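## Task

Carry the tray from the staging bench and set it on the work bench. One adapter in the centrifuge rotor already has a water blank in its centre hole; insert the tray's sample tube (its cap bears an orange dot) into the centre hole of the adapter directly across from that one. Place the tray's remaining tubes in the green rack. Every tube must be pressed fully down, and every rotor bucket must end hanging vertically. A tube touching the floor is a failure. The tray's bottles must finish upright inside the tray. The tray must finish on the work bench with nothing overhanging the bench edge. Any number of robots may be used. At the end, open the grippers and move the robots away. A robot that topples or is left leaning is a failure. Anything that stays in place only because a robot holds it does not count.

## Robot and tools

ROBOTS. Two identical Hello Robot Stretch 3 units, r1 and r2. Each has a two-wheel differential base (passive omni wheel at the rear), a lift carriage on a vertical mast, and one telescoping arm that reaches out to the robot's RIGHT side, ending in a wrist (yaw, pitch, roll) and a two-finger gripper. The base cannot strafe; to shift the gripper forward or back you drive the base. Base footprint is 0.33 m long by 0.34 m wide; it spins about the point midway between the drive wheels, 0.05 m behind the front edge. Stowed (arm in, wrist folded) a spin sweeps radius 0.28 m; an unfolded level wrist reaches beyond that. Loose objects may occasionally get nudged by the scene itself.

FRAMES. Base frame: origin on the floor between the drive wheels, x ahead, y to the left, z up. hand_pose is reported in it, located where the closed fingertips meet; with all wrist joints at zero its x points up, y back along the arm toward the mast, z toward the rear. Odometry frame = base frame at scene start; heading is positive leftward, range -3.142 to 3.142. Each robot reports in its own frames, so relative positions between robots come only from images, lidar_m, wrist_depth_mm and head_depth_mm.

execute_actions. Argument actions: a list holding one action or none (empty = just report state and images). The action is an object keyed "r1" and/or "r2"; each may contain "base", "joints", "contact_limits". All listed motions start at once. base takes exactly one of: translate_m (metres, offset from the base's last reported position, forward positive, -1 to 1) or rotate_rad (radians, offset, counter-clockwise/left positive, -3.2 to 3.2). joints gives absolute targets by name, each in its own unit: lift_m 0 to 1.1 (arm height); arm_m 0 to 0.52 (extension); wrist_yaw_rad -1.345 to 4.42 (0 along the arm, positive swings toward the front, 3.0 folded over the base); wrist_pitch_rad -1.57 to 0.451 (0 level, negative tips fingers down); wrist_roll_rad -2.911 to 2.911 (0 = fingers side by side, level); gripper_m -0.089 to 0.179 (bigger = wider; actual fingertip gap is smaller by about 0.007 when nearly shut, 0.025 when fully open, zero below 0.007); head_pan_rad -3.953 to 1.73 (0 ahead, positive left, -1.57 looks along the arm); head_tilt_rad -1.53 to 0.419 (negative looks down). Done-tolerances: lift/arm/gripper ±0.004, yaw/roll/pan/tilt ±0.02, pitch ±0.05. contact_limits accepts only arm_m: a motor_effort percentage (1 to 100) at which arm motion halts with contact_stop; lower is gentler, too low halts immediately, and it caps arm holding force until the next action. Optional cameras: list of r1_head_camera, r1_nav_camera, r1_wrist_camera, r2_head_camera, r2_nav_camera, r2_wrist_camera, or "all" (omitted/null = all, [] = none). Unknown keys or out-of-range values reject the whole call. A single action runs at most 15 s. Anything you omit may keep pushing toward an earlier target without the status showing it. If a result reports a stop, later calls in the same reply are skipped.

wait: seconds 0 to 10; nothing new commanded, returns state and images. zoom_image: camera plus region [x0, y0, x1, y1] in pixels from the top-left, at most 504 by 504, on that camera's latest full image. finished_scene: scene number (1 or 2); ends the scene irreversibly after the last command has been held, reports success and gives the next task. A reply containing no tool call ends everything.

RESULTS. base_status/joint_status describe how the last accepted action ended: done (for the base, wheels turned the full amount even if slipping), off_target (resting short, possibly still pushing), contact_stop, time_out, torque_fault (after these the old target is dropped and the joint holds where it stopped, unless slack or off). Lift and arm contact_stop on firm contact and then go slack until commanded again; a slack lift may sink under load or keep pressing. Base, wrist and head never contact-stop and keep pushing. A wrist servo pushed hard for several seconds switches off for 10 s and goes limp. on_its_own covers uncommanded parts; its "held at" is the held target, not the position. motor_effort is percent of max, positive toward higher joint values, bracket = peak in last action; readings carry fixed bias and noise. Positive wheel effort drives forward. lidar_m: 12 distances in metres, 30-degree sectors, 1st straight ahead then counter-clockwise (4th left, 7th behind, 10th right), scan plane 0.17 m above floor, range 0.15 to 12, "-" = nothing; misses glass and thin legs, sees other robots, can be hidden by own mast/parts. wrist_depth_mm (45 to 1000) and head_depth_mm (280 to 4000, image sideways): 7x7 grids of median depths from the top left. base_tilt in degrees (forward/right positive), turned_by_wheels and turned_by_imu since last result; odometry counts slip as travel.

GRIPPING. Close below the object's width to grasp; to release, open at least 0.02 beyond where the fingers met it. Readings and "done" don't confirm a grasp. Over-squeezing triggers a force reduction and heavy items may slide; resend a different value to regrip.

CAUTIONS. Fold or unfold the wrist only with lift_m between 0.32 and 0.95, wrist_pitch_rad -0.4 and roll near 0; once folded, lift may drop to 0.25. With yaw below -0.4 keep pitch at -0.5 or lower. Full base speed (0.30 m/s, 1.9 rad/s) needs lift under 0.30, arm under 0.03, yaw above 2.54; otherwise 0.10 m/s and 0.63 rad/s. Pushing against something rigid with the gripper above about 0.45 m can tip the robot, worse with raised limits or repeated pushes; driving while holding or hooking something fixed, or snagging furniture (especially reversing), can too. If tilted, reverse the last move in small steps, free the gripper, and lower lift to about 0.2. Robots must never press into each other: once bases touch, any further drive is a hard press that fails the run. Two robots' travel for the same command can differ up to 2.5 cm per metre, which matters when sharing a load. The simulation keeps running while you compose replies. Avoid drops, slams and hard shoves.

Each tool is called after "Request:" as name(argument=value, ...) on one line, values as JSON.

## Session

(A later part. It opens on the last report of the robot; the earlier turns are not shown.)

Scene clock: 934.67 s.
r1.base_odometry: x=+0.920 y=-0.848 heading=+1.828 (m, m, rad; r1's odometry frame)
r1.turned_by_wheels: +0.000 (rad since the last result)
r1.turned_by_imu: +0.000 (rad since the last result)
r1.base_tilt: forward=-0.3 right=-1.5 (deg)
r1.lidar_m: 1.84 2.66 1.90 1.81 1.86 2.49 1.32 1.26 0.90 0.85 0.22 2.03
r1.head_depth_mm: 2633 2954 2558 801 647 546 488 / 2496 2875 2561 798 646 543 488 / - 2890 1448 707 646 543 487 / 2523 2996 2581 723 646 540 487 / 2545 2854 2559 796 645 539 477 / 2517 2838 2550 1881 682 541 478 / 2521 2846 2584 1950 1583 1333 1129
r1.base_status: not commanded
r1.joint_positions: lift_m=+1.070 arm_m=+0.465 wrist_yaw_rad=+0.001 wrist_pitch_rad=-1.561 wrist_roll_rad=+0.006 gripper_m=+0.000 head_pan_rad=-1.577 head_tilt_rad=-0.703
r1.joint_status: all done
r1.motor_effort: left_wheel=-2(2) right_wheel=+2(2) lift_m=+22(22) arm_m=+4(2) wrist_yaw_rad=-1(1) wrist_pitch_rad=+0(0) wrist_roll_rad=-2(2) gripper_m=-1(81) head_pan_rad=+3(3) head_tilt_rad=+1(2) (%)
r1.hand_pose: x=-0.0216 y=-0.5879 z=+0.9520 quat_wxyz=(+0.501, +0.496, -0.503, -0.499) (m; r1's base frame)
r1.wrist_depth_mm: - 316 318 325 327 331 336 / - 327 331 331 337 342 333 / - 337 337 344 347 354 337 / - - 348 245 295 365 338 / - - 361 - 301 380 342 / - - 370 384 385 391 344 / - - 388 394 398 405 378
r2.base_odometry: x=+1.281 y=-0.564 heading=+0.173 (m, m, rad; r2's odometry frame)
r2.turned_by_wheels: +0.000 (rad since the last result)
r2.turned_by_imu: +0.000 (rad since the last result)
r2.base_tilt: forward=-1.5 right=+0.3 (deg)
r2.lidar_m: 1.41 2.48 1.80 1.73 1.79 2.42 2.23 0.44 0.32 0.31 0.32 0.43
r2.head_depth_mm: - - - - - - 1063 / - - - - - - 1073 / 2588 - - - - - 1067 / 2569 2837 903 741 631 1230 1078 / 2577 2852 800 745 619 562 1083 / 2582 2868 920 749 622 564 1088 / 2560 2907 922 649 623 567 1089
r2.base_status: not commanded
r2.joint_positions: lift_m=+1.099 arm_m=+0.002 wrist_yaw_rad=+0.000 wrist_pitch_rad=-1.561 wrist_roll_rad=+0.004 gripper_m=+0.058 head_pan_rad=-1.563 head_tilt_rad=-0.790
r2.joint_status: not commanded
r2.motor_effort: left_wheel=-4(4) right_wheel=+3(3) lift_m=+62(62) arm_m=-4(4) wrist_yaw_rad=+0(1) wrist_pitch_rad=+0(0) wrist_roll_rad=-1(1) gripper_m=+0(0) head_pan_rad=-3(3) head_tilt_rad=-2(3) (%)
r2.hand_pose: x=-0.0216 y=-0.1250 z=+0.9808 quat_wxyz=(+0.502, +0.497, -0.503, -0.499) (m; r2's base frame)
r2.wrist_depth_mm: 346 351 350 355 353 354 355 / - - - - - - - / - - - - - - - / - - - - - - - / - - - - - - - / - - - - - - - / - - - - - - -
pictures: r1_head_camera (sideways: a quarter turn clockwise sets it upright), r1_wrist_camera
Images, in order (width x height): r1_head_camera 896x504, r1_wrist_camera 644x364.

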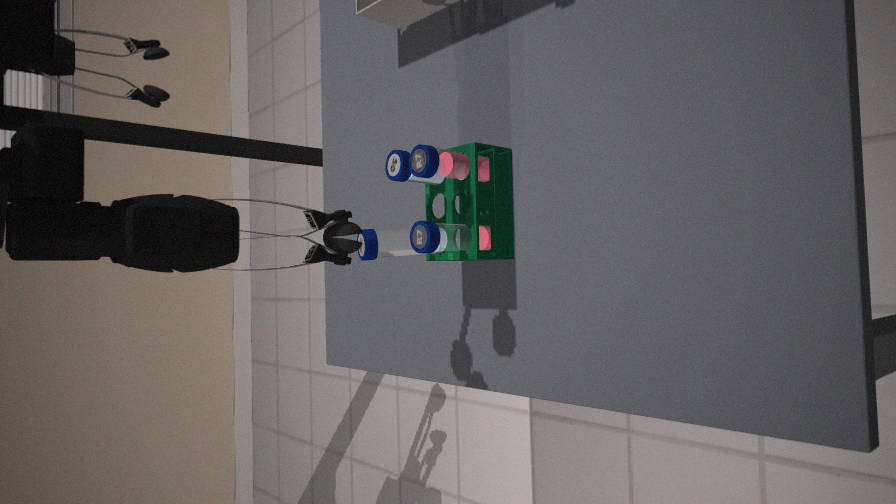

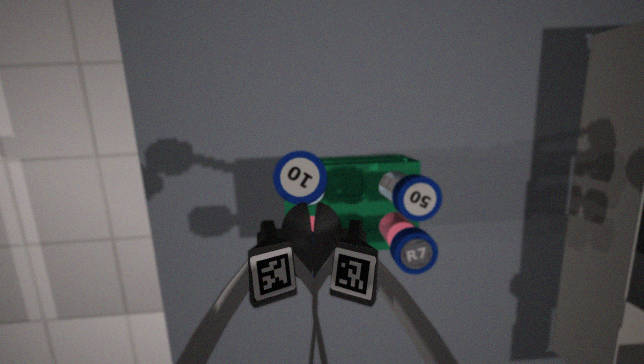

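Request:
execute_actions(actions=[{"r1":{"base":{"translate_m":0.008},"joints":{"gripper_m":0.05,"arm_m":0.481}}}], cameras=[])

Request:
execute_actions(actions=[{"r1":{"joints":{"lift_m":1.03}}}], cameras=["r1_wrist_camera","r1_head_camera"])

Scene clock: 943.73 s.
r1.base_odometry: x=+0.918 y=-0.840 heading=+1.828 (m, m, rad; r1's odometry frame)
r1.turned_by_wheels: +0.000 (rad since the last result)
r1.turned_by_imu: +0.001 (rad since the last result)
r1.base_tilt: forward=-0.1 right=-1.3 (deg)
r1.lidar_m: 1.84 2.65 1.90 1.81 1.86 2.48 1.33 1.27 0.90 0.85 0.22 2.02
r1.head_depth_mm: 2595 2957 2558 800 647 544 489 / 2467 2882 2558 797 646 545 489 / 2629 2928 1468 709 647 542 488 / 2524 3040 2557 728 644 543 486 / 2540 2880 2563 793 644 542 477 / 2523 2866 2541 1884 699 553 477 / 2494 2897 2544 1956 1589 1329 1141
r1.base_status: done
r1.joint_positions: lift_m=+1.070 arm_m=+0.481 wrist_yaw_rad=+0.001 wrist_pitch_rad=-1.561 wrist_roll_rad=+0.006 gripper_m=+0.050 head_pan_rad=-1.577 head_tilt_rad=-0.703
r1.joint_status: all done
r1.motor_effort: left_wheel=-1(3) right_wheel=+1(6) lift_m=+22(22) arm_m=+4(4) wrist_yaw_rad=+0(1) wrist_pitch_rad=+0(1) wrist_roll_rad=-2(2) gripper_m=+1(80) head_pan_rad=+2(2) head_tilt_rad=+1(1) (%)
r1.hand_pose: x=-0.0216 y=-0.6039 z=+0.9520 quat_wxyz=(+0.501, +0.496, -0.503, -0.499) (m; r1's base frame)
r1.wrist_depth_mm: - 318 319 321 326 334 336 / - 326 329 331 335 339 342 / - - 336 342 348 352 343 / - - 350 350 350 363 349 / - - 358 304 273 381 348 / - - 377 378 386 396 351 / - - 386 394 398 406 371
r2.base_odometry: x=+1.281 y=-0.564 heading=+0.173 (m, m, rad; r2's odometry frame)
r2.turned_by_wheels: +0.000 (rad since the last result)
r2.turned_by_imu: +0.000 (rad since the last result)
r2.base_tilt: forward=-1.5 right=+0.2 (deg)
r2.lidar_m: 1.40 2.48 1.80 1.73 1.79 2.42 2.22 0.44 0.32 0.31 0.32 0.43
r2.head_depth_mm: - - - - - - 1065 / - - - - - - 1074 / 2597 - - - - - 1068 / 2565 2843 903 742 633 1232 1084 / 2580 2883 799 747 620 562 1087 / 2558 2869 922 749 620 564 1092 / 2558 2892 926 649 625 566 1087
r2.base_status: not commanded
r2.joint_positions: lift_m=+1.099 arm_m=+0.002 wrist_yaw_rad=+0.000 wrist_pitch_rad=-1.561 wrist_roll_rad=+0.004 gripper_m=+0.058 head_pan_rad=-1.563 head_tilt_rad=-0.790
r2.joint_status: not commanded
r2.motor_effort: left_wheel=-4(4) right_wheel=+2(3) lift_m=+62(62) arm_m=-4(4) wrist_yaw_rad=+0(1) wrist_pitch_rad=+0(0) wrist_roll_rad=-1(1) gripper_m=+0(0) head_pan_rad=-3(3) head_tilt_rad=-3(3) (%)
r2.hand_pose: x=-0.0216 y=-0.1250 z=+0.9808 quat_wxyz=(+0.502, +0.497, -0.503, -0.499) (m; r2's base frame)
r2.wrist_depth_mm: 350 350 353 350 350 354 356 / - - - - - - - / - - - - - - - / - - - - - - - / - - - - - - - / - - - - - - - / - - - - - - -
pictures: none
No camera images: the call's "cameras" was empty. Leave "cameras" out to get every camera's image.

Scene clock: 944.90 s.
r1.base_odometry: x=+0.918 y=-0.840 heading=+1.828 (m, m, rad; r1's odometry frame)
r1.turned_by_wheels: +0.000 (rad since the last result)
r1.turned_by_imu: +0.000 (rad since the last result)
r1.base_tilt: forward=-0.3 right=-1.4 (deg)
r1.lidar_m: 1.83 2.66 1.90 1.81 1.86 2.49 1.33 1.26 0.90 0.85 0.22 2.01
r1.head_depth_mm: - 2988 2578 801 647 544 490 / 2567 2889 2547 799 647 543 487 / - 2865 1437 706 646 542 488 / 2533 2816 2550 729 644 544 487 / 2520 2887 2544 790 644 540 478 / 2538 2870 2569 1889 699 553 476 / 2481 2872 2543 1953 1578 1330 1142
r1.base_status: not commanded
r1.joint_positions: lift_m=+1.030 arm_m=+0.481 wrist_yaw_rad=+0.001 wrist_pitch_rad=-1.561 wrist_roll_rad=+0.006 gripper_m=+0.050 head_pan_rad=-1.577 head_tilt_rad=-0.703
r1.joint_status: all done
r1.motor_effort: left_wheel=-1(1) right_wheel=+1(1) lift_m=+14(20) arm_m=+3(4) wrist_yaw_rad=-1(0) wrist_pitch_rad=+0(1) wrist_roll_rad=-2(2) gripper_m=+1(1) head_pan_rad=+2(2) head_tilt_rad=+1(2) (%)
r1.hand_pose: x=-0.0216 y=-0.6039 z=+0.9125 quat_wxyz=(+0.501, +0.496, -0.503, -0.499) (m; r1's base frame)
r1.wrist_depth_mm: 984 278 280 285 288 294 297 / - 287 289 293 299 303 305 / - 297 299 304 308 311 317 / - 310 308 308 312 325 326 / - 319 314 164 201 335 335 / - - 334 269 243 345 346 / - - 339 347 351 360 355
r2.base_odometry: x=+1.281 y=-0.564 heading=+0.173 (m, m, rad; r2's odometry frame)
r2.turned_by_wheels: +0.000 (rad since the last result)
r2.turned_by_imu: +0.000 (rad since the last result)
r2.base_tilt: forward=-1.5 right=+0.3 (deg)
r2.lidar_m: 1.40 2.49 1.80 1.73 1.79 2.43 2.22 0.44 0.32 0.31 0.32 0.43
r2.head_depth_mm: - - - - - - 1067 / - - - - - - 1074 / 2582 - - - - - 1068 / 2599 2854 902 743 632 1234 1079 / 2572 2876 800 746 620 561 1081 / 2576 2888 919 749 621 564 1089 / 2555 2907 925 652 624 567 1090
r2.base_status: not commanded
r2.joint_positions: lift_m=+1.099 arm_m=+0.002 wrist_yaw_rad=+0.000 wrist_pitch_rad=-1.561 wrist_roll_rad=+0.004 gripper_m=+0.058 head_pan_rad=-1.563 head_tilt_rad=-0.790
r2.joint_status: not commanded
r2.motor_effort: left_wheel=-4(4) right_wheel=+3(3) lift_m=+62(62) arm_m=-4(4) wrist_yaw_rad=+1(0) wrist_pitch_rad=+0(0) wrist_roll_rad=-1(2) gripper_m=+0(0) head_pan_rad=-3(3) head_tilt_rad=-2(4) (%)
r2.hand_pose: x=-0.0216 y=-0.1250 z=+0.9808 quat_wxyz=(+0.502, +0.497, -0.503, -0.499) (m; r2's base frame)
r2.wrist_depth_mm: 349 350 349 352 349 354 353 / - - - - - - - / - - - - - - - / - - - - - - - / - - - - - - - / - - - - - - - / - - - - - - -
pictures: r1_head_camera (sideways: a quarter turn clockwise sets it upright), r1_wrist_camera
Images, in order (width x height): r1_head_camera 896x504, r1_wrist_camera 644x364.

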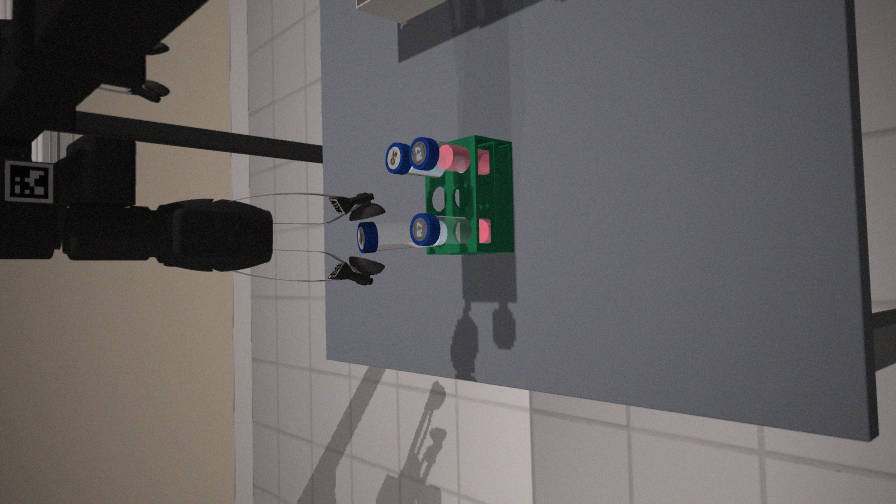

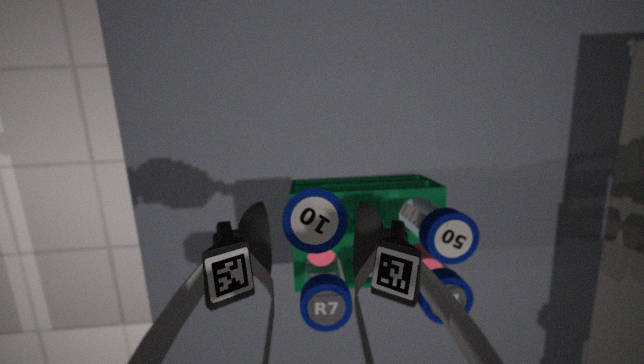

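Request:
execute_actions(actions=[{"r1":{"joints":{"lift_m":0.998}}}], cameras=["r1_wrist_camera"])

Request:
execute_actions(actions=[{"r1":{"joints":{"gripper_m":-0.008}}}], cameras=[])

Request:
execute_actions(actions=[{"r1":{"joints":{"lift_m":1.012}}}], cameras=["r1_wrist_camera","r1_head_camera"])

Scene clock: 962.80 s.
r1.base_odometry: x=+0.918 y=-0.840 heading=+1.828 (m, m, rad; r1's odometry frame)
r1.turned_by_wheels: +0.000 (rad since the last result)
r1.turned_by_imu: +0.001 (rad since the last result)
r1.base_tilt: forward=-0.3 right=-1.4 (deg)
r1.lidar_m: 1.84 2.65 1.90 1.81 1.87 2.49 1.33 1.26 0.90 0.85 0.22 2.01
r1.head_depth_mm: 886 - 2618 799 646 544 488 / 2420 2913 2576 798 646 543 490 / - 2997 1441 707 645 544 488 / 2496 2870 991 724 645 543 487 / 2505 2903 2541 794 642 541 477 / 2513 2840 2522 1898 699 553 476 / 2490 2837 2534 1962 1573 1329 1149
r1.base_status: not commanded
r1.joint_positions: lift_m=+0.998 arm_m=+0.481 wrist_yaw_rad=+0.001 wrist_pitch_rad=-1.561 wrist_roll_rad=+0.006 gripper_m=+0.050 head_pan_rad=-1.577 head_tilt_rad=-0.703
r1.joint_status: all done
r1.motor_effort: left_wheel=-1(1) right_wheel=+1(1) lift_m=+14(15) arm_m=+4(3) wrist_yaw_rad=-1(1) wrist_pitch_rad=+0(0) wrist_roll_rad=-2(2) gripper_m=+1(0) head_pan_rad=+3(3) head_tilt_rad=+2(2) (%)
r1.hand_pose: x=-0.0216 y=-0.6039 z=+0.8805 quat_wxyz=(+0.501, +0.496, -0.503, -0.499) (m; r1's base frame)
r1.wrist_depth_mm: 931 248 252 254 259 262 265 / 971 255 259 264 266 271 274 / 994 263 266 272 274 280 282 / - 273 276 278 280 290 294 / - 284 281 132 211 294 304 / - 293 299 233 232 309 313 / - - 305 174 315 320 325
r2.base_odometry: x=+1.281 y=-0.564 heading=+0.173 (m, m, rad; r2's odometry frame)
r2.turned_by_wheels: +0.000 (rad since the last result)
r2.turned_by_imu: +0.000 (rad since the last result)
r2.base_tilt: forward=-1.5 right=+0.3 (deg)
r2.lidar_m: 1.40 2.49 1.80 1.73 1.79 2.42 2.22 0.44 0.32 0.31 0.32 0.43
r2.head_depth_mm: - - - - - - 1061 / - - - - - - 1075 / 2568 - - - - - 1070 / 2578 2852 904 742 633 1232 1077 / 2565 2876 800 745 620 564 1085 / 2569 2904 921 751 621 565 1084 / 2572 2890 923 650 622 567 1086
r2.base_status: not commanded
r2.joint_positions: lift_m=+1.099 arm_m=+0.002 wrist_yaw_rad=+0.000 wrist_pitch_rad=-1.561 wrist_roll_rad=+0.004 gripper_m=+0.058 head_pan_rad=-1.563 head_tilt_rad=-0.790
r2.joint_status: not commanded
r2.motor_effort: left_wheel=-4(4) right_wheel=+3(3) lift_m=+62(62) arm_m=-4(4) wrist_yaw_rad=-1(1) wrist_pitch_rad=+0(0) wrist_roll_rad=-1(2) gripper_m=+0(0) head_pan_rad=-3(3) head_tilt_rad=-3(4) (%)
r2.hand_pose: x=-0.0216 y=-0.1250 z=+0.9808 quat_wxyz=(+0.502, +0.497, -0.503, -0.499) (m; r2's base frame)
r2.wrist_depth_mm: 350 347 353 351 353 353 354 / - - - - - - - / - - - - - - - / - - - - - - - / - - - - - - - / - - - - - - - / - - - - - - -
pictures: r1_wrist_camera
Images, in order (width x height): r1_wrist_camera 644x364.

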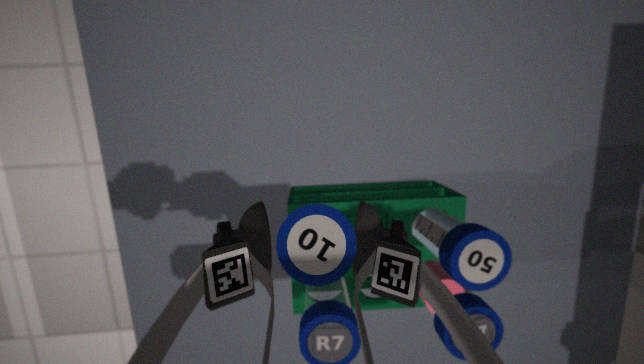

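Scene clock: 963.87 s.
r1.base_odometry: x=+0.918 y=-0.840 heading=+1.828 (m, m, rad; r1's odometry frame)
r1.turned_by_wheels: +0.000 (rad since the last result)
r1.turned_by_imu: +0.000 (rad since the last result)
r1.base_tilt: forward=-0.2 right=-1.4 (deg)
r1.lidar_m: 1.84 2.65 1.91 1.81 1.86 2.49 1.34 1.27 0.90 0.85 0.22 2.01
r1.head_depth_mm: 887 - 2630 800 646 544 490 / 2464 2863 2580 801 649 544 489 / - 2970 1429 708 646 542 487 / 2521 2825 993 726 647 542 486 / 2519 2875 2552 796 644 541 476 / 2547 2866 2529 1890 700 553 477 / 2528 2882 2532 1955 1588 1323 1148
r1.base_status: not commanded
r1.joint_positions: lift_m=+0.998 arm_m=+0.481 wrist_yaw_rad=+0.001 wrist_pitch_rad=-1.561 wrist_roll_rad=+0.006 gripper_m=-0.007 head_pan_rad=-1.577 head_tilt_rad=-0.703
r1.joint_status: all done
r1.motor_effort: left_wheel=-1(1) right_wheel=+1(1) lift_m=+14(14) arm_m=+4(3) wrist_yaw_rad=-1(0) wrist_pitch_rad=+0(1) wrist_roll_rad=-2(2) gripper_m=-15(89) head_pan_rad=+2(3) head_tilt_rad=+1(1) (%)
r1.hand_pose: x=-0.0216 y=-0.6039 z=+0.8805 quat_wxyz=(+0.501, +0.496, -0.503, -0.499) (m; r1's base frame)
r1.wrist_depth_mm: 949 248 252 255 258 262 266 / 978 256 258 262 267 271 275 / 985 262 267 270 275 278 284 / - 274 275 277 280 289 294 / - 283 284 129 225 296 304 / - 291 295 177 216 309 312 / - - 307 175 317 318 327
r2.base_odometry: x=+1.281 y=-0.564 heading=+0.173 (m, m, rad; r2's odometry frame)
r2.turned_by_wheels: +0.000 (rad since the last result)
r2.turned_by_imu: +0.000 (rad since the last result)
r2.base_tilt: forward=-1.5 right=+0.3 (deg)
r2.lidar_m: 1.40 2.48 1.80 1.73 1.79 2.42 2.23 0.44 0.32 0.31 0.32 0.43
r2.head_depth_mm: - - - - - - 1064 / - - - - - - 1078 / 2571 - - - - - 1071 / 2567 2837 905 742 632 1234 1077 / 2575 2862 798 746 617 562 1087 / 2585 2899 921 748 620 564 1088 / 2552 2907 923 650 624 566 1091
r2.base_status: not commanded
r2.joint_positions: lift_m=+1.099 arm_m=+0.002 wrist_yaw_rad=+0.000 wrist_pitch_rad=-1.561 wrist_roll_rad=+0.004 gripper_m=+0.058 head_pan_rad=-1.563 head_tilt_rad=-0.790
r2.joint_status: not commanded
r2.motor_effort: left_wheel=-4(4) right_wheel=+3(2) lift_m=+62(62) arm_m=-4(4) wrist_yaw_rad=+0(1) wrist_pitch_rad=+0(0) wrist_roll_rad=-2(1) gripper_m=+0(0) head_pan_rad=-3(3) head_tilt_rad=-3(3) (%)
r2.hand_pose: x=-0.0216 y=-0.1250 z=+0.9808 quat_wxyz=(+0.502, +0.497, -0.503, -0.499) (m; r2's base frame)
r2.wrist_depth_mm: 350 351 350 351 351 353 355 / - - - - - - - / - - - - - - - / - - - - - - - / - - - - - - - / - - - - - - - / - - - - - - -
pictures: none
No camera images: the call's "cameras" was empty. Leave "cameras" out to get every camera's image.

Scene clock: 964.67 s.
r1.base_odometry: x=+0.918 y=-0.840 heading=+1.828 (m, m, rad; r1's odometry frame)
r1.turned_by_wheels: +0.000 (rad since the last result)
r1.turned_by_imu: +0.000 (rad since the last result)
r1.base_tilt: forward=-0.4 right=-1.5 (deg)
r1.lidar_m: 1.84 2.65 1.89 1.81 1.86 2.48 1.33 1.26 0.90 0.85 0.22 2.02
r1.head_depth_mm: 841 - 2568 804 647 544 488 / - 2922 2602 797 646 544 487 / - 2945 1463 710 648 544 488 / 2551 2833 2516 730 647 543 487 / 2561 2852 2563 793 645 540 476 / 2528 2894 2549 1861 701 554 475 / 2513 2894 2534 1960 1574 1323 1146
r1.base_status: not commanded
r1.joint_positions: lift_m=+1.012 arm_m=+0.481 wrist_yaw_rad=+0.001 wrist_pitch_rad=-1.561 wrist_roll_rad=+0.006 gripper_m=-0.007 head_pan_rad=-1.577 head_tilt_rad=-0.703
r1.joint_status: all done
r1.motor_effort: left_wheel=-1(1) right_wheel=+1(2) lift_m=+22(21) arm_m=+3(3) wrist_yaw_rad=+0(0) wrist_pitch_rad=+0(0) wrist_roll_rad=-2(2) gripper_m=-16(15) head_pan_rad=+3(2) head_tilt_rad=+1(0) (%)
r1.hand_pose: x=-0.0216 y=-0.6039 z=+0.8940 quat_wxyz=(+0.501, +0.496, -0.503, -0.499) (m; r1's base frame)
r1.wrist_depth_mm: 963 259 265 268 270 275 280 / 994 269 272 275 281 284 287 / - 278 282 285 288 293 297 / - 287 289 290 293 304 309 / - 298 297 129 224 312 318 / - 310 309 183 223 323 326 / - - 322 322 331 337 339
r2.base_odometry: x=+1.281 y=-0.564 heading=+0.173 (m, m, rad; r2's odometry frame)
r2.turned_by_wheels: +0.000 (rad since the last result)
r2.turned_by_imu: +0.000 (rad since the last result)
r2.base_tilt: forward=-1.5 right=+0.2 (deg)
r2.lidar_m: 1.40 2.48 1.80 1.73 1.79 2.42 2.22 0.44 0.32 0.31 0.32 0.43
r2.head_depth_mm: - - - - - - 1065 / - - - - - - 1076 / 2588 - - - - - 1067 / 2561 2846 906 742 632 1230 1077 / 2574 2868 802 746 620 563 1081 / 2580 2856 919 751 619 565 1089 / 2561 2897 924 650 623 566 1092
r2.base_status: not commanded
r2.joint_positions: lift_m=+1.099 arm_m=+0.002 wrist_yaw_rad=+0.000 wrist_pitch_rad=-1.561 wrist_roll_rad=+0.004 gripper_m=+0.058 head_pan_rad=-1.563 head_tilt_rad=-0.790
r2.joint_status: not commanded
r2.motor_effort: left_wheel=-4(4) right_wheel=+3(3) lift_m=+62(62) arm_m=-4(4) wrist_yaw_rad=+1(1) wrist_pitch_rad=+0(0) wrist_roll_rad=-1(1) gripper_m=+0(0) head_pan_rad=-3(3) head_tilt_rad=-3(3) (%)
r2.hand_pose: x=-0.0216 y=-0.1250 z=+0.9808 quat_wxyz=(+0.502, +0.497, -0.503, -0.499) (m; r2's base frame)
r2.wrist_depth_mm: 350 350 354 351 356 354 356 / - - - - - - - / - - - - - - - / - - - - - - - / - - - - - - - / - - - - - - - / - - - - - - -
pictures: r1_head_camera (sideways: a quarter turn clockwise sets it upright), r1_wrist_camera
Images, in order (width x height): r1_head_camera 896x504, r1_wrist_camera 644x364.

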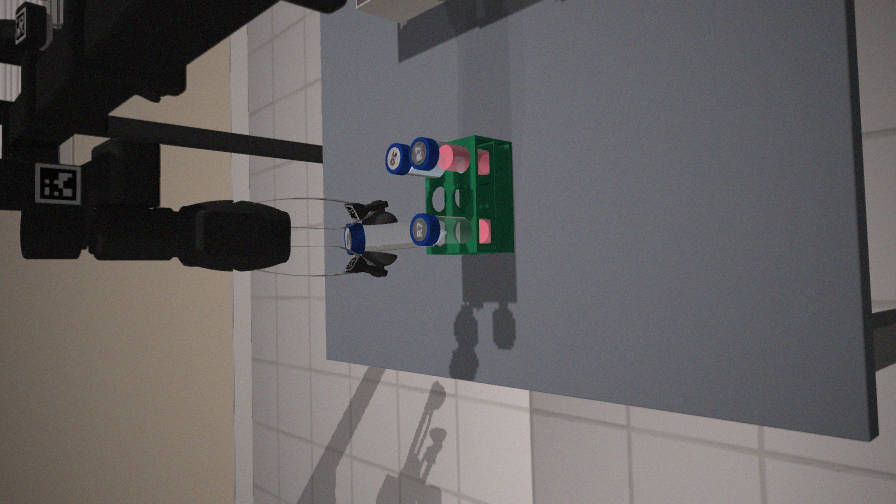

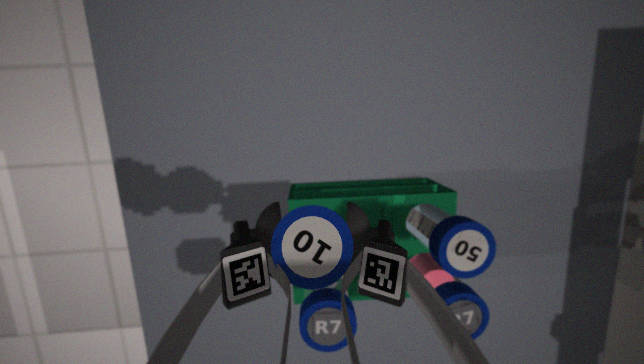

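Request:
execute_actions(actions=[{"r1":{"joints":{"arm_m":0.459},"base":{"translate_m":-0.005}}}], cameras=[])

Request:
execute_actions(actions=[{"r1":{"joints":{"lift_m":0.985}}}], cameras=["r1_wrist_camera","r1_head_camera"])

Scene clock: 970.60 s.
r1.base_odometry: x=+0.919 y=-0.845 heading=+1.828 (m, m, rad; r1's odometry frame)
r1.turned_by_wheels: +0.000 (rad since the last result)
r1.turned_by_imu: +0.001 (rad since the last result)
r1.base_tilt: forward=-0.2 right=-1.4 (deg)
r1.lidar_m: 1.84 2.65 1.90 1.81 1.87 2.49 1.33 1.26 0.90 0.85 0.22 2.02
r1.head_depth_mm: 853 - 2581 800 646 543 489 / - 2964 2544 797 647 543 488 / - 2935 1429 690 645 542 488 / 2514 2849 1777 746 643 543 487 / 2562 2866 2519 799 647 541 476 / 2510 2878 2539 1881 680 540 476 / 2484 2823 2549 1927 1572 1337 1151
r1.base_status: done
r1.joint_positions: lift_m=+1.012 arm_m=+0.459 wrist_yaw_rad=+0.001 wrist_pitch_rad=-1.559 wrist_roll_rad=+0.006 gripper_m=-0.007 head_pan_rad=-1.577 head_tilt_rad=-0.703
r1.joint_status: all done
r1.motor_effort: left_wheel=+0(5) right_wheel=+1(4) lift_m=+22(22) arm_m=-3(2) wrist_yaw_rad=+0(0) wrist_pitch_rad=-1(2) wrist_roll_rad=-2(2) gripper_m=-15(15) head_pan_rad=+2(3) head_tilt_rad=+1(2) (%)
r1.hand_pose: x=-0.0216 y=-0.5833 z=+0.8939 quat_wxyz=(+0.502, +0.496, -0.504, -0.499) (m; r1's base frame)
r1.wrist_depth_mm: 957 261 263 269 271 277 279 / 998 268 272 275 280 285 287 / - 275 279 285 289 294 299 / - 287 290 290 237 305 307 / - 296 297 129 220 313 316 / - 308 310 182 193 324 327 / - - 319 324 330 336 338
r2.base_odometry: x=+1.281 y=-0.564 heading=+0.173 (m, m, rad; r2's odometry frame)
r2.turned_by_wheels: +0.000 (rad since the last result)
r2.turned_by_imu: +0.000 (rad since the last result)
r2.base_tilt: forward=-1.5 right=+0.3 (deg)
r2.lidar_m: 1.41 2.48 1.80 1.73 1.79 2.43 2.23 0.44 0.32 0.31 0.32 0.43
r2.head_depth_mm: - - - - - - 1066 / - - - - - - 1076 / 2603 - - - - - 1070 / 2570 2809 905 741 633 1234 1081 / 2569 2887 798 744 618 563 1084 / 2599 2863 917 749 622 565 1085 / 2586 2884 926 650 624 566 1091
r2.base_status: not commanded
r2.joint_positions: lift_m=+1.099 arm_m=+0.002 wrist_yaw_rad=+0.000 wrist_pitch_rad=-1.561 wrist_roll_rad=+0.004 gripper_m=+0.058 head_pan_rad=-1.563 head_tilt_rad=-0.790
r2.joint_status: not commanded
r2.motor_effort: left_wheel=-4(4) right_wheel=+3(3) lift_m=+62(62) arm_m=-4(4) wrist_yaw_rad=+0(1) wrist_pitch_rad=+0(0) wrist_roll_rad=-1(1) gripper_m=+0(0) head_pan_rad=-3(3) head_tilt_rad=-3(4) (%)
r2.hand_pose: x=-0.0216 y=-0.1250 z=+0.9808 quat_wxyz=(+0.502, +0.497, -0.503, -0.499) (m; r2's base frame)
r2.wrist_depth_mm: 349 349 351 351 351 356 354 / - - - - - - - / - - - - - - - / - - - - - - - / - - - - - - - / - - - - - - - / - - - - - - -
pictures: none
No camera images: the call's "cameras" was empty. Leave "cameras" out to get every camera's image.

Scene clock: 971.63 s.
r1.base_odometry: x=+0.919 y=-0.845 heading=+1.828 (m, m, rad; r1's odometry frame)
r1.turned_by_wheels: +0.000 (rad since the last result)
r1.turned_by_imu: +0.000 (rad since the last result)
r1.base_tilt: forward=-0.1 right=-1.2 (deg)
r1.lidar_m: 1.84 2.66 1.90 1.81 1.86 2.49 1.33 1.26 0.90 0.85 0.22 2.02
r1.head_depth_mm: 1691 - 1004 803 649 545 488 / 2444 2953 2598 797 647 543 488 / 2491 2986 1402 682 646 543 488 / 2471 2809 973 712 646 543 487 / 2524 2907 2557 795 645 541 476 / 2551 2875 2553 1898 682 541 476 / 2514 2826 2574 1939 1583 1326 1144
r1.base_status: not commanded
r1.joint_positions: lift_m=+0.986 arm_m=+0.459 wrist_yaw_rad=+0.001 wrist_pitch_rad=-1.559 wrist_roll_rad=+0.005 gripper_m=-0.007 head_pan_rad=-1.577 head_tilt_rad=-0.703
r1.joint_status: all done
r1.motor_effort: left_wheel=-1(1) right_wheel=+1(1) lift_m=+10(21) arm_m=-3(3) wrist_yaw_rad=-1(1) wrist_pitch_rad=-1(2) wrist_roll_rad=-2(2) gripper_m=-15(15) head_pan_rad=+2(2) head_tilt_rad=+1(2) (%)
r1.hand_pose: x=-0.0216 y=-0.5833 z=+0.8677 quat_wxyz=(+0.502, +0.496, -0.504, -0.498) (m; r1's base frame)
r1.wrist_depth_mm: 942 237 240 243 246 252 256 / 941 244 248 252 255 259 264 / 990 252 256 259 261 267 272 / - 260 264 264 241 276 281 / - 267 270 128 214 155 290 / - 279 281 220 204 292 300 / - 289 292 163 303 165 309
r2.base_odometry: x=+1.281 y=-0.564 heading=+0.173 (m, m, rad; r2's odometry frame)
r2.turned_by_wheels: +0.000 (rad since the last result)
r2.turned_by_imu: +0.000 (rad since the last result)
r2.base_tilt: forward=-1.6 right=+0.3 (deg)
r2.lidar_m: 1.41 2.48 1.80 1.73 1.78 2.42 2.22 0.44 0.32 0.31 0.32 0.43
r2.head_depth_mm: - - - - - - 1062 / - - - - - - 1078 / 2569 - - - - - 1068 / 2567 2817 905 742 631 1230 1084 / 2580 2849 801 746 618 563 1084 / 2572 2876 919 750 621 566 1087 / 2559 2902 926 650 624 566 1089
r2.base_status: not commanded
r2.joint_positions: lift_m=+1.099 arm_m=+0.002 wrist_yaw_rad=+0.000 wrist_pitch_rad=-1.561 wrist_roll_rad=+0.004 gripper_m=+0.058 head_pan_rad=-1.563 head_tilt_rad=-0.790
r2.joint_status: not commanded
r2.motor_effort: left_wheel=-4(4) right_wheel=+2(2) lift_m=+62(62) arm_m=-4(5) wrist_yaw_rad=+0(0) wrist_pitch_rad=+0(0) wrist_roll_rad=-1(1) gripper_m=+0(0) head_pan_rad=-3(3) head_tilt_rad=-2(3) (%)
r2.hand_pose: x=-0.0216 y=-0.1250 z=+0.9808 quat_wxyz=(+0.502, +0.497, -0.503, -0.499) (m; r2's base frame)
r2.wrist_depth_mm: 350 348 349 350 352 354 354 / - - - - - - - / - - - - - - - / - - - - - - - / - - - - - - - / - - - - - - - / - - - - - - -
pictures: r1_head_camera (sideways: a quarter turn clockwise sets it upright), r1_wrist_camera
Images, in order (width x height): r1_head_camera 896x504, r1_wrist_camera 644x364.

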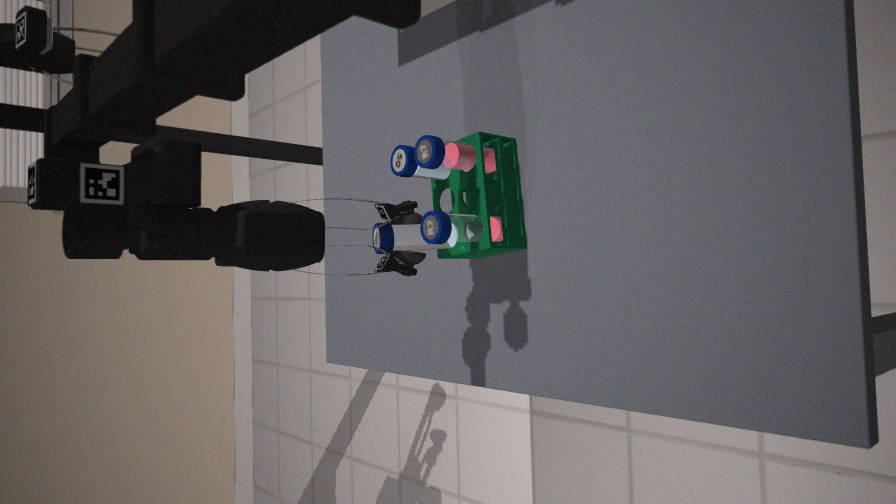

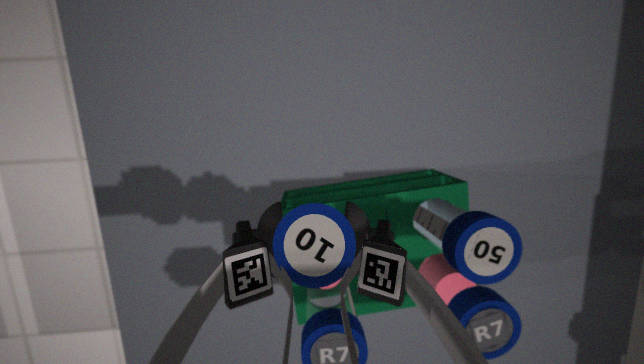

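Request:
execute_actions(actions=[{"r1":{"joints":{"gripper_m":0.045}}}], cameras=[])

Request:
execute_actions(actions=[{"r1":{"joints":{"lift_m":1.08}}}], cameras=["r1_wrist_camera","r1_head_camera"])

Scene clock: 978.10 s.
r1.base_odometry: x=+0.919 y=-0.845 heading=+1.828 (m, m, rad; r1's odometry frame)
r1.turned_by_wheels: +0.000 (rad since the last result)
r1.turned_by_imu: +0.001 (rad since the last result)
r1.base_tilt: forward=-0.2 right=-1.4 (deg)
r1.lidar_m: 1.85 2.66 1.90 1.81 1.86 2.49 1.33 1.26 0.90 0.85 0.22 2.03
r1.head_depth_mm: 969 - 997 795 647 546 489 / 2474 2966 2553 800 647 545 488 / 2457 2994 1395 684 646 542 488 / 2523 2861 992 708 645 543 485 / 2512 2901 2557 796 644 541 478 / 2503 2893 2560 1877 680 542 477 / 2508 2793 2548 1940 1573 1328 1146
r1.base_status: not commanded
r1.joint_positions: lift_m=+0.985 arm_m=+0.459 wrist_yaw_rad=+0.001 wrist_pitch_rad=-1.559 wrist_roll_rad=+0.005 gripper_m=+0.045 head_pan_rad=-1.577 head_tilt_rad=-0.703
r1.joint_status: all done
r1.motor_effort: left_wheel=-1(1) right_wheel=+2(1) lift_m=+14(14) arm_m=-3(3) wrist_yaw_rad=+0(1) wrist_pitch_rad=-1(1) wrist_roll_rad=-2(1) gripper_m=+0(76) head_pan_rad=+2(3) head_tilt_rad=+1(2) (%)
r1.hand_pose: x=-0.0216 y=-0.5832 z=+0.8675 quat_wxyz=(+0.502, +0.496, -0.504, -0.499) (m; r1's base frame)
r1.wrist_depth_mm: 922 236 239 242 246 249 253 / 970 243 245 250 253 258 261 / 998 250 255 257 261 265 270 / - 258 263 262 239 275 279 / - 269 269 210 196 153 290 / - 277 284 146 211 292 300 / - 290 291 158 301 164 308
r2.base_odometry: x=+1.281 y=-0.564 heading=+0.173 (m, m, rad; r2's odometry frame)
r2.turned_by_wheels: +0.000 (rad since the last result)
r2.turned_by_imu: +0.000 (rad since the last result)
r2.base_tilt: forward=-1.5 right=+0.2 (deg)
r2.lidar_m: 1.40 2.47 1.80 1.73 1.79 2.43 2.23 0.44 0.32 0.31 0.32 0.43
r2.head_depth_mm: - - - - - - 1066 / - - - - - - 1078 / 2579 - - - - - 1069 / 2581 2835 906 741 632 1232 1077 / 2597 2891 801 746 620 563 1085 / 2562 2870 921 749 620 565 1086 / 2572 2873 923 651 624 566 1091
r2.base_status: not commanded
r2.joint_positions: lift_m=+1.099 arm_m=+0.002 wrist_yaw_rad=+0.000 wrist_pitch_rad=-1.561 wrist_roll_rad=+0.004 gripper_m=+0.058 head_pan_rad=-1.563 head_tilt_rad=-0.790
r2.joint_status: not commanded
r2.motor_effort: left_wheel=-4(4) right_wheel=+3(2) lift_m=+62(62) arm_m=-4(4) wrist_yaw_rad=-1(1) wrist_pitch_rad=+0(0) wrist_roll_rad=-1(1) gripper_m=+0(0) head_pan_rad=-4(4) head_tilt_rad=-2(3) (%)
r2.hand_pose: x=-0.0216 y=-0.1250 z=+0.9808 quat_wxyz=(+0.502, +0.497, -0.503, -0.499) (m; r2's base frame)
r2.wrist_depth_mm: 347 353 349 351 353 354 357 / - - - - - - - / - - - - - - - / - - - - - - - / - - - - - - - / - - - - - - - / - - - - - - -
pictures: none
No camera images: the call's "cameras" was empty. Leave "cameras" out to get every camera's image.

Scene clock: 979.80 s.
r1.base_odometry: x=+0.919 y=-0.845 heading=+1.828 (m, m, rad; r1's odometry frame)
r1.turned_by_wheels: +0.000 (rad since the last result)
r1.turned_by_imu: +0.000 (rad since the last result)
r1.base_tilt: forward=-0.1 right=-1.4 (deg)
r1.lidar_m: 1.85 2.66 1.90 1.81 1.86 2.49 1.33 1.26 0.90 0.85 0.22 2.02
r1.head_depth_mm: 2559 2917 2574 798 646 544 489 / 2466 2875 2574 798 645 544 488 / 2643 2898 1465 685 646 542 487 / 2544 3037 2568 721 647 543 488 / 2542 2863 2574 794 642 541 477 / 2507 2880 2526 1902 680 541 477 / 2499 2839 2580 1948 1589 1329 1145
r1.base_status: not commanded
r1.joint_positions: lift_m=+1.080 arm_m=+0.459 wrist_yaw_rad=+0.001 wrist_pitch_rad=-1.559 wrist_roll_rad=+0.005 gripper_m=+0.045 head_pan_rad=-1.577 head_tilt_rad=-0.703
r1.joint_status: all done
r1.motor_effort: left_wheel=-1(1) right_wheel=+1(2) lift_m=+22(22) arm_m=-3(3) wrist_yaw_rad=-1(1) wrist_pitch_rad=-1(1) wrist_roll_rad=-1(1) gripper_m=+0(0) head_pan_rad=+2(3) head_tilt_rad=+1(1) (%)
r1.hand_pose: x=-0.0216 y=-0.5832 z=+0.9619 quat_wxyz=(+0.502, +0.496, -0.504, -0.499) (m; r1's base frame)
r1.wrist_depth_mm: - 325 326 332 337 343 342 / - 336 337 342 348 352 336 / - - 348 354 357 363 337 / - - 359 338 306 374 342 / - - 370 310 293 390 343 / - - 388 391 400 405 361 / - - 399 403 413 418 386
r2.base_odometry: x=+1.281 y=-0.564 heading=+0.173 (m, m, rad; r2's odometry frame)
r2.turned_by_wheels: +0.000 (rad since the last result)
r2.turned_by_imu: +0.000 (rad since the last result)
r2.base_tilt: forward=-1.5 right=+0.2 (deg)
r2.lidar_m: 1.40 2.49 1.80 1.73 1.79 2.43 2.22 0.44 0.32 0.31 0.32 0.43
r2.head_depth_mm: - - - - - - 1065 / - - - - - - 1076 / 2574 - - - - - 1071 / 2557 2833 906 743 632 1229 1078 / 2571 2862 799 745 619 563 1083 / 2582 2876 919 748 621 564 1090 / 2564 2885 923 651 622 567 1092
r2.base_status: not commanded
r2.joint_positions: lift_m=+1.099 arm_m=+0.002 wrist_yaw_rad=+0.000 wrist_pitch_rad=-1.561 wrist_roll_rad=+0.004 gripper_m=+0.058 head_pan_rad=-1.563 head_tilt_rad=-0.790
r2.joint_status: not commanded
r2.motor_effort: left_wheel=-4(4) right_wheel=+3(3) lift_m=+62(62) arm_m=-4(4) wrist_yaw_rad=+0(1) wrist_pitch_rad=+0(0) wrist_roll_rad=-1(1) gripper_m=+0(0) head_pan_rad=-3(3) head_tilt_rad=-3(3) (%)
r2.hand_pose: x=-0.0216 y=-0.1250 z=+0.9808 quat_wxyz=(+0.502, +0.497, -0.503, -0.499) (m; r2's base frame)
r2.wrist_depth_mm: 349 347 353 352 351 356 352 / - - - - - - - / - - - - - - - / - - - - - - - / - - - - - - - / - - - - - - - / - - - - - - -
pictures: r1_head_camera (sideways: a quarter turn clockwise sets it upright), r1_wrist_camera
Images, in order (width x height): r1_head_camera 896x504, r1_wrist_camera 644x364.

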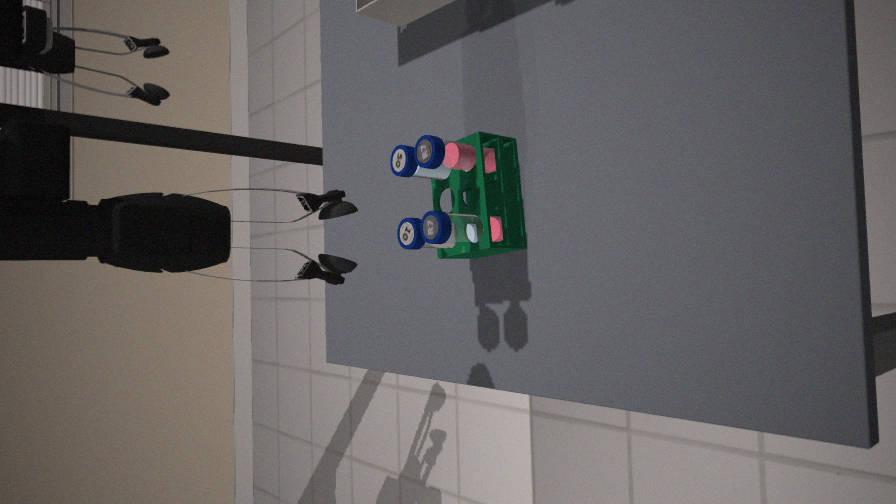

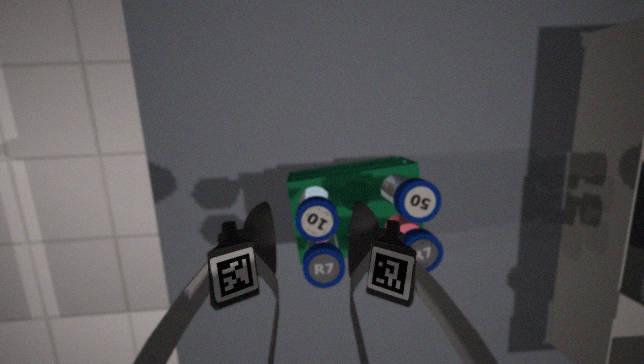

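Request:
execute_actions(actions=[{"r1":{"joints":{"lift_m":1.1,"arm_m":0.0}}}], cameras=["r1_head_camera"])

Request:
finished_scene(scene=2)

Scene clock: 990.07 s.
r1.base_odometry: x=+0.919 y=-0.845 heading=+1.828 (m, m, rad; r1's odometry frame)
r1.turned_by_wheels: +0.000 (rad since the last result)
r1.turned_by_imu: +0.002 (rad since the last result)
r1.base_tilt: forward=-0.3 right=-1.4 (deg)
r1.lidar_m: 1.84 2.65 1.90 1.81 1.86 2.48 1.33 1.27 0.90 0.85 0.22 2.02
r1.head_depth_mm: - - - - - - - / - - - - - - - / - - - - - - - / 2582 2866 2584 821 - - - / 2564 2893 2550 794 643 541 482 / 2543 2860 2533 1871 682 542 476 / 2497 2869 2545 1959 1576 1333 1146
r1.base_status: not commanded
r1.joint_positions: lift_m=+1.100 arm_m=+0.000 wrist_yaw_rad=+0.001 wrist_pitch_rad=-1.559 wrist_roll_rad=+0.004 gripper_m=+0.045 head_pan_rad=-1.577 head_tilt_rad=-0.703
r1.joint_status: all done
r1.motor_effort: left_wheel=-1(1) right_wheel=+2(2) lift_m=+22(23) arm_m=-3(3) wrist_yaw_rad=+0(0) wrist_pitch_rad=-1(1) wrist_roll_rad=-1(2) gripper_m=+0(1) head_pan_rad=+2(3) head_tilt_rad=+2(1) (%)
r1.hand_pose: x=-0.0216 y=-0.1242 z=+0.9819 quat_wxyz=(+0.502, +0.496, -0.503, -0.498) (m; r1's base frame)
r1.wrist_depth_mm: - - 348 350 358 362 367 / - - 355 363 368 374 379 / - - - 370 - - - / - - - - - - - / - - - - - - - / - - - - - - - / - - - - - - -
r2.base_odometry: x=+1.281 y=-0.564 heading=+0.173 (m, m, rad; r2's odometry frame)
r2.turned_by_wheels: +0.000 (rad since the last result)
r2.turned_by_imu: +0.000 (rad since the last result)
r2.base_tilt: forward=-1.5 right=+0.3 (deg)
r2.lidar_m: 1.40 2.49 1.80 1.73 1.78 2.43 2.22 0.44 0.32 0.31 0.32 0.43
r2.head_depth_mm: - - - - - - 1064 / - - - - - - 1079 / 2570 - - - - - 1070 / 2587 2811 907 742 632 1232 1078 / 2564 2870 799 745 619 564 1085 / 2591 2895 919 749 621 565 1089 / 2577 2863 923 650 622 566 1090
r2.base_status: not commanded
r2.joint_positions: lift_m=+1.099 arm_m=+0.002 wrist_yaw_rad=+0.000 wrist_pitch_rad=-1.561 wrist_roll_rad=+0.004 gripper_m=+0.058 head_pan_rad=-1.563 head_tilt_rad=-0.790
r2.joint_status: not commanded
r2.motor_effort: left_wheel=-4(4) right_wheel=+3(3) lift_m=+62(62) arm_m=-4(5) wrist_yaw_rad=+2(0) wrist_pitch_rad=+0(0) wrist_roll_rad=-2(1) gripper_m=+0(0) head_pan_rad=-3(4) head_tilt_rad=-3(3) (%)
r2.hand_pose: x=-0.0216 y=-0.1250 z=+0.9808 quat_wxyz=(+0.502, +0.497, -0.503, -0.499) (m; r2's base frame)
r2.wrist_depth_mm: 344 350 351 352 352 354 357 / - - - - - - - / - - - - - - - / - - - - - - - / - - - - - - - / - - - - - - - / - - - - - - -
pictures: r1_head_camera (sideways: a quarter turn clockwise sets it upright)
Images, in order (width x height): r1_head_camera 896x504.

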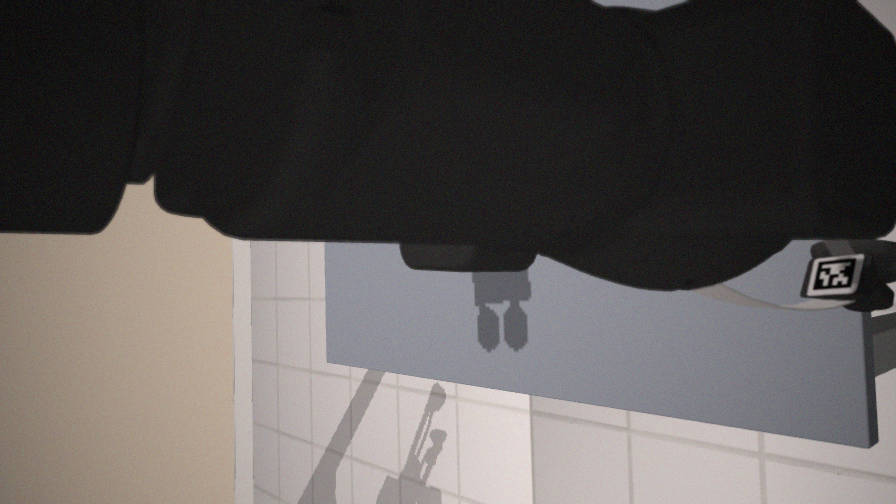

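The scene is finished: the task was done.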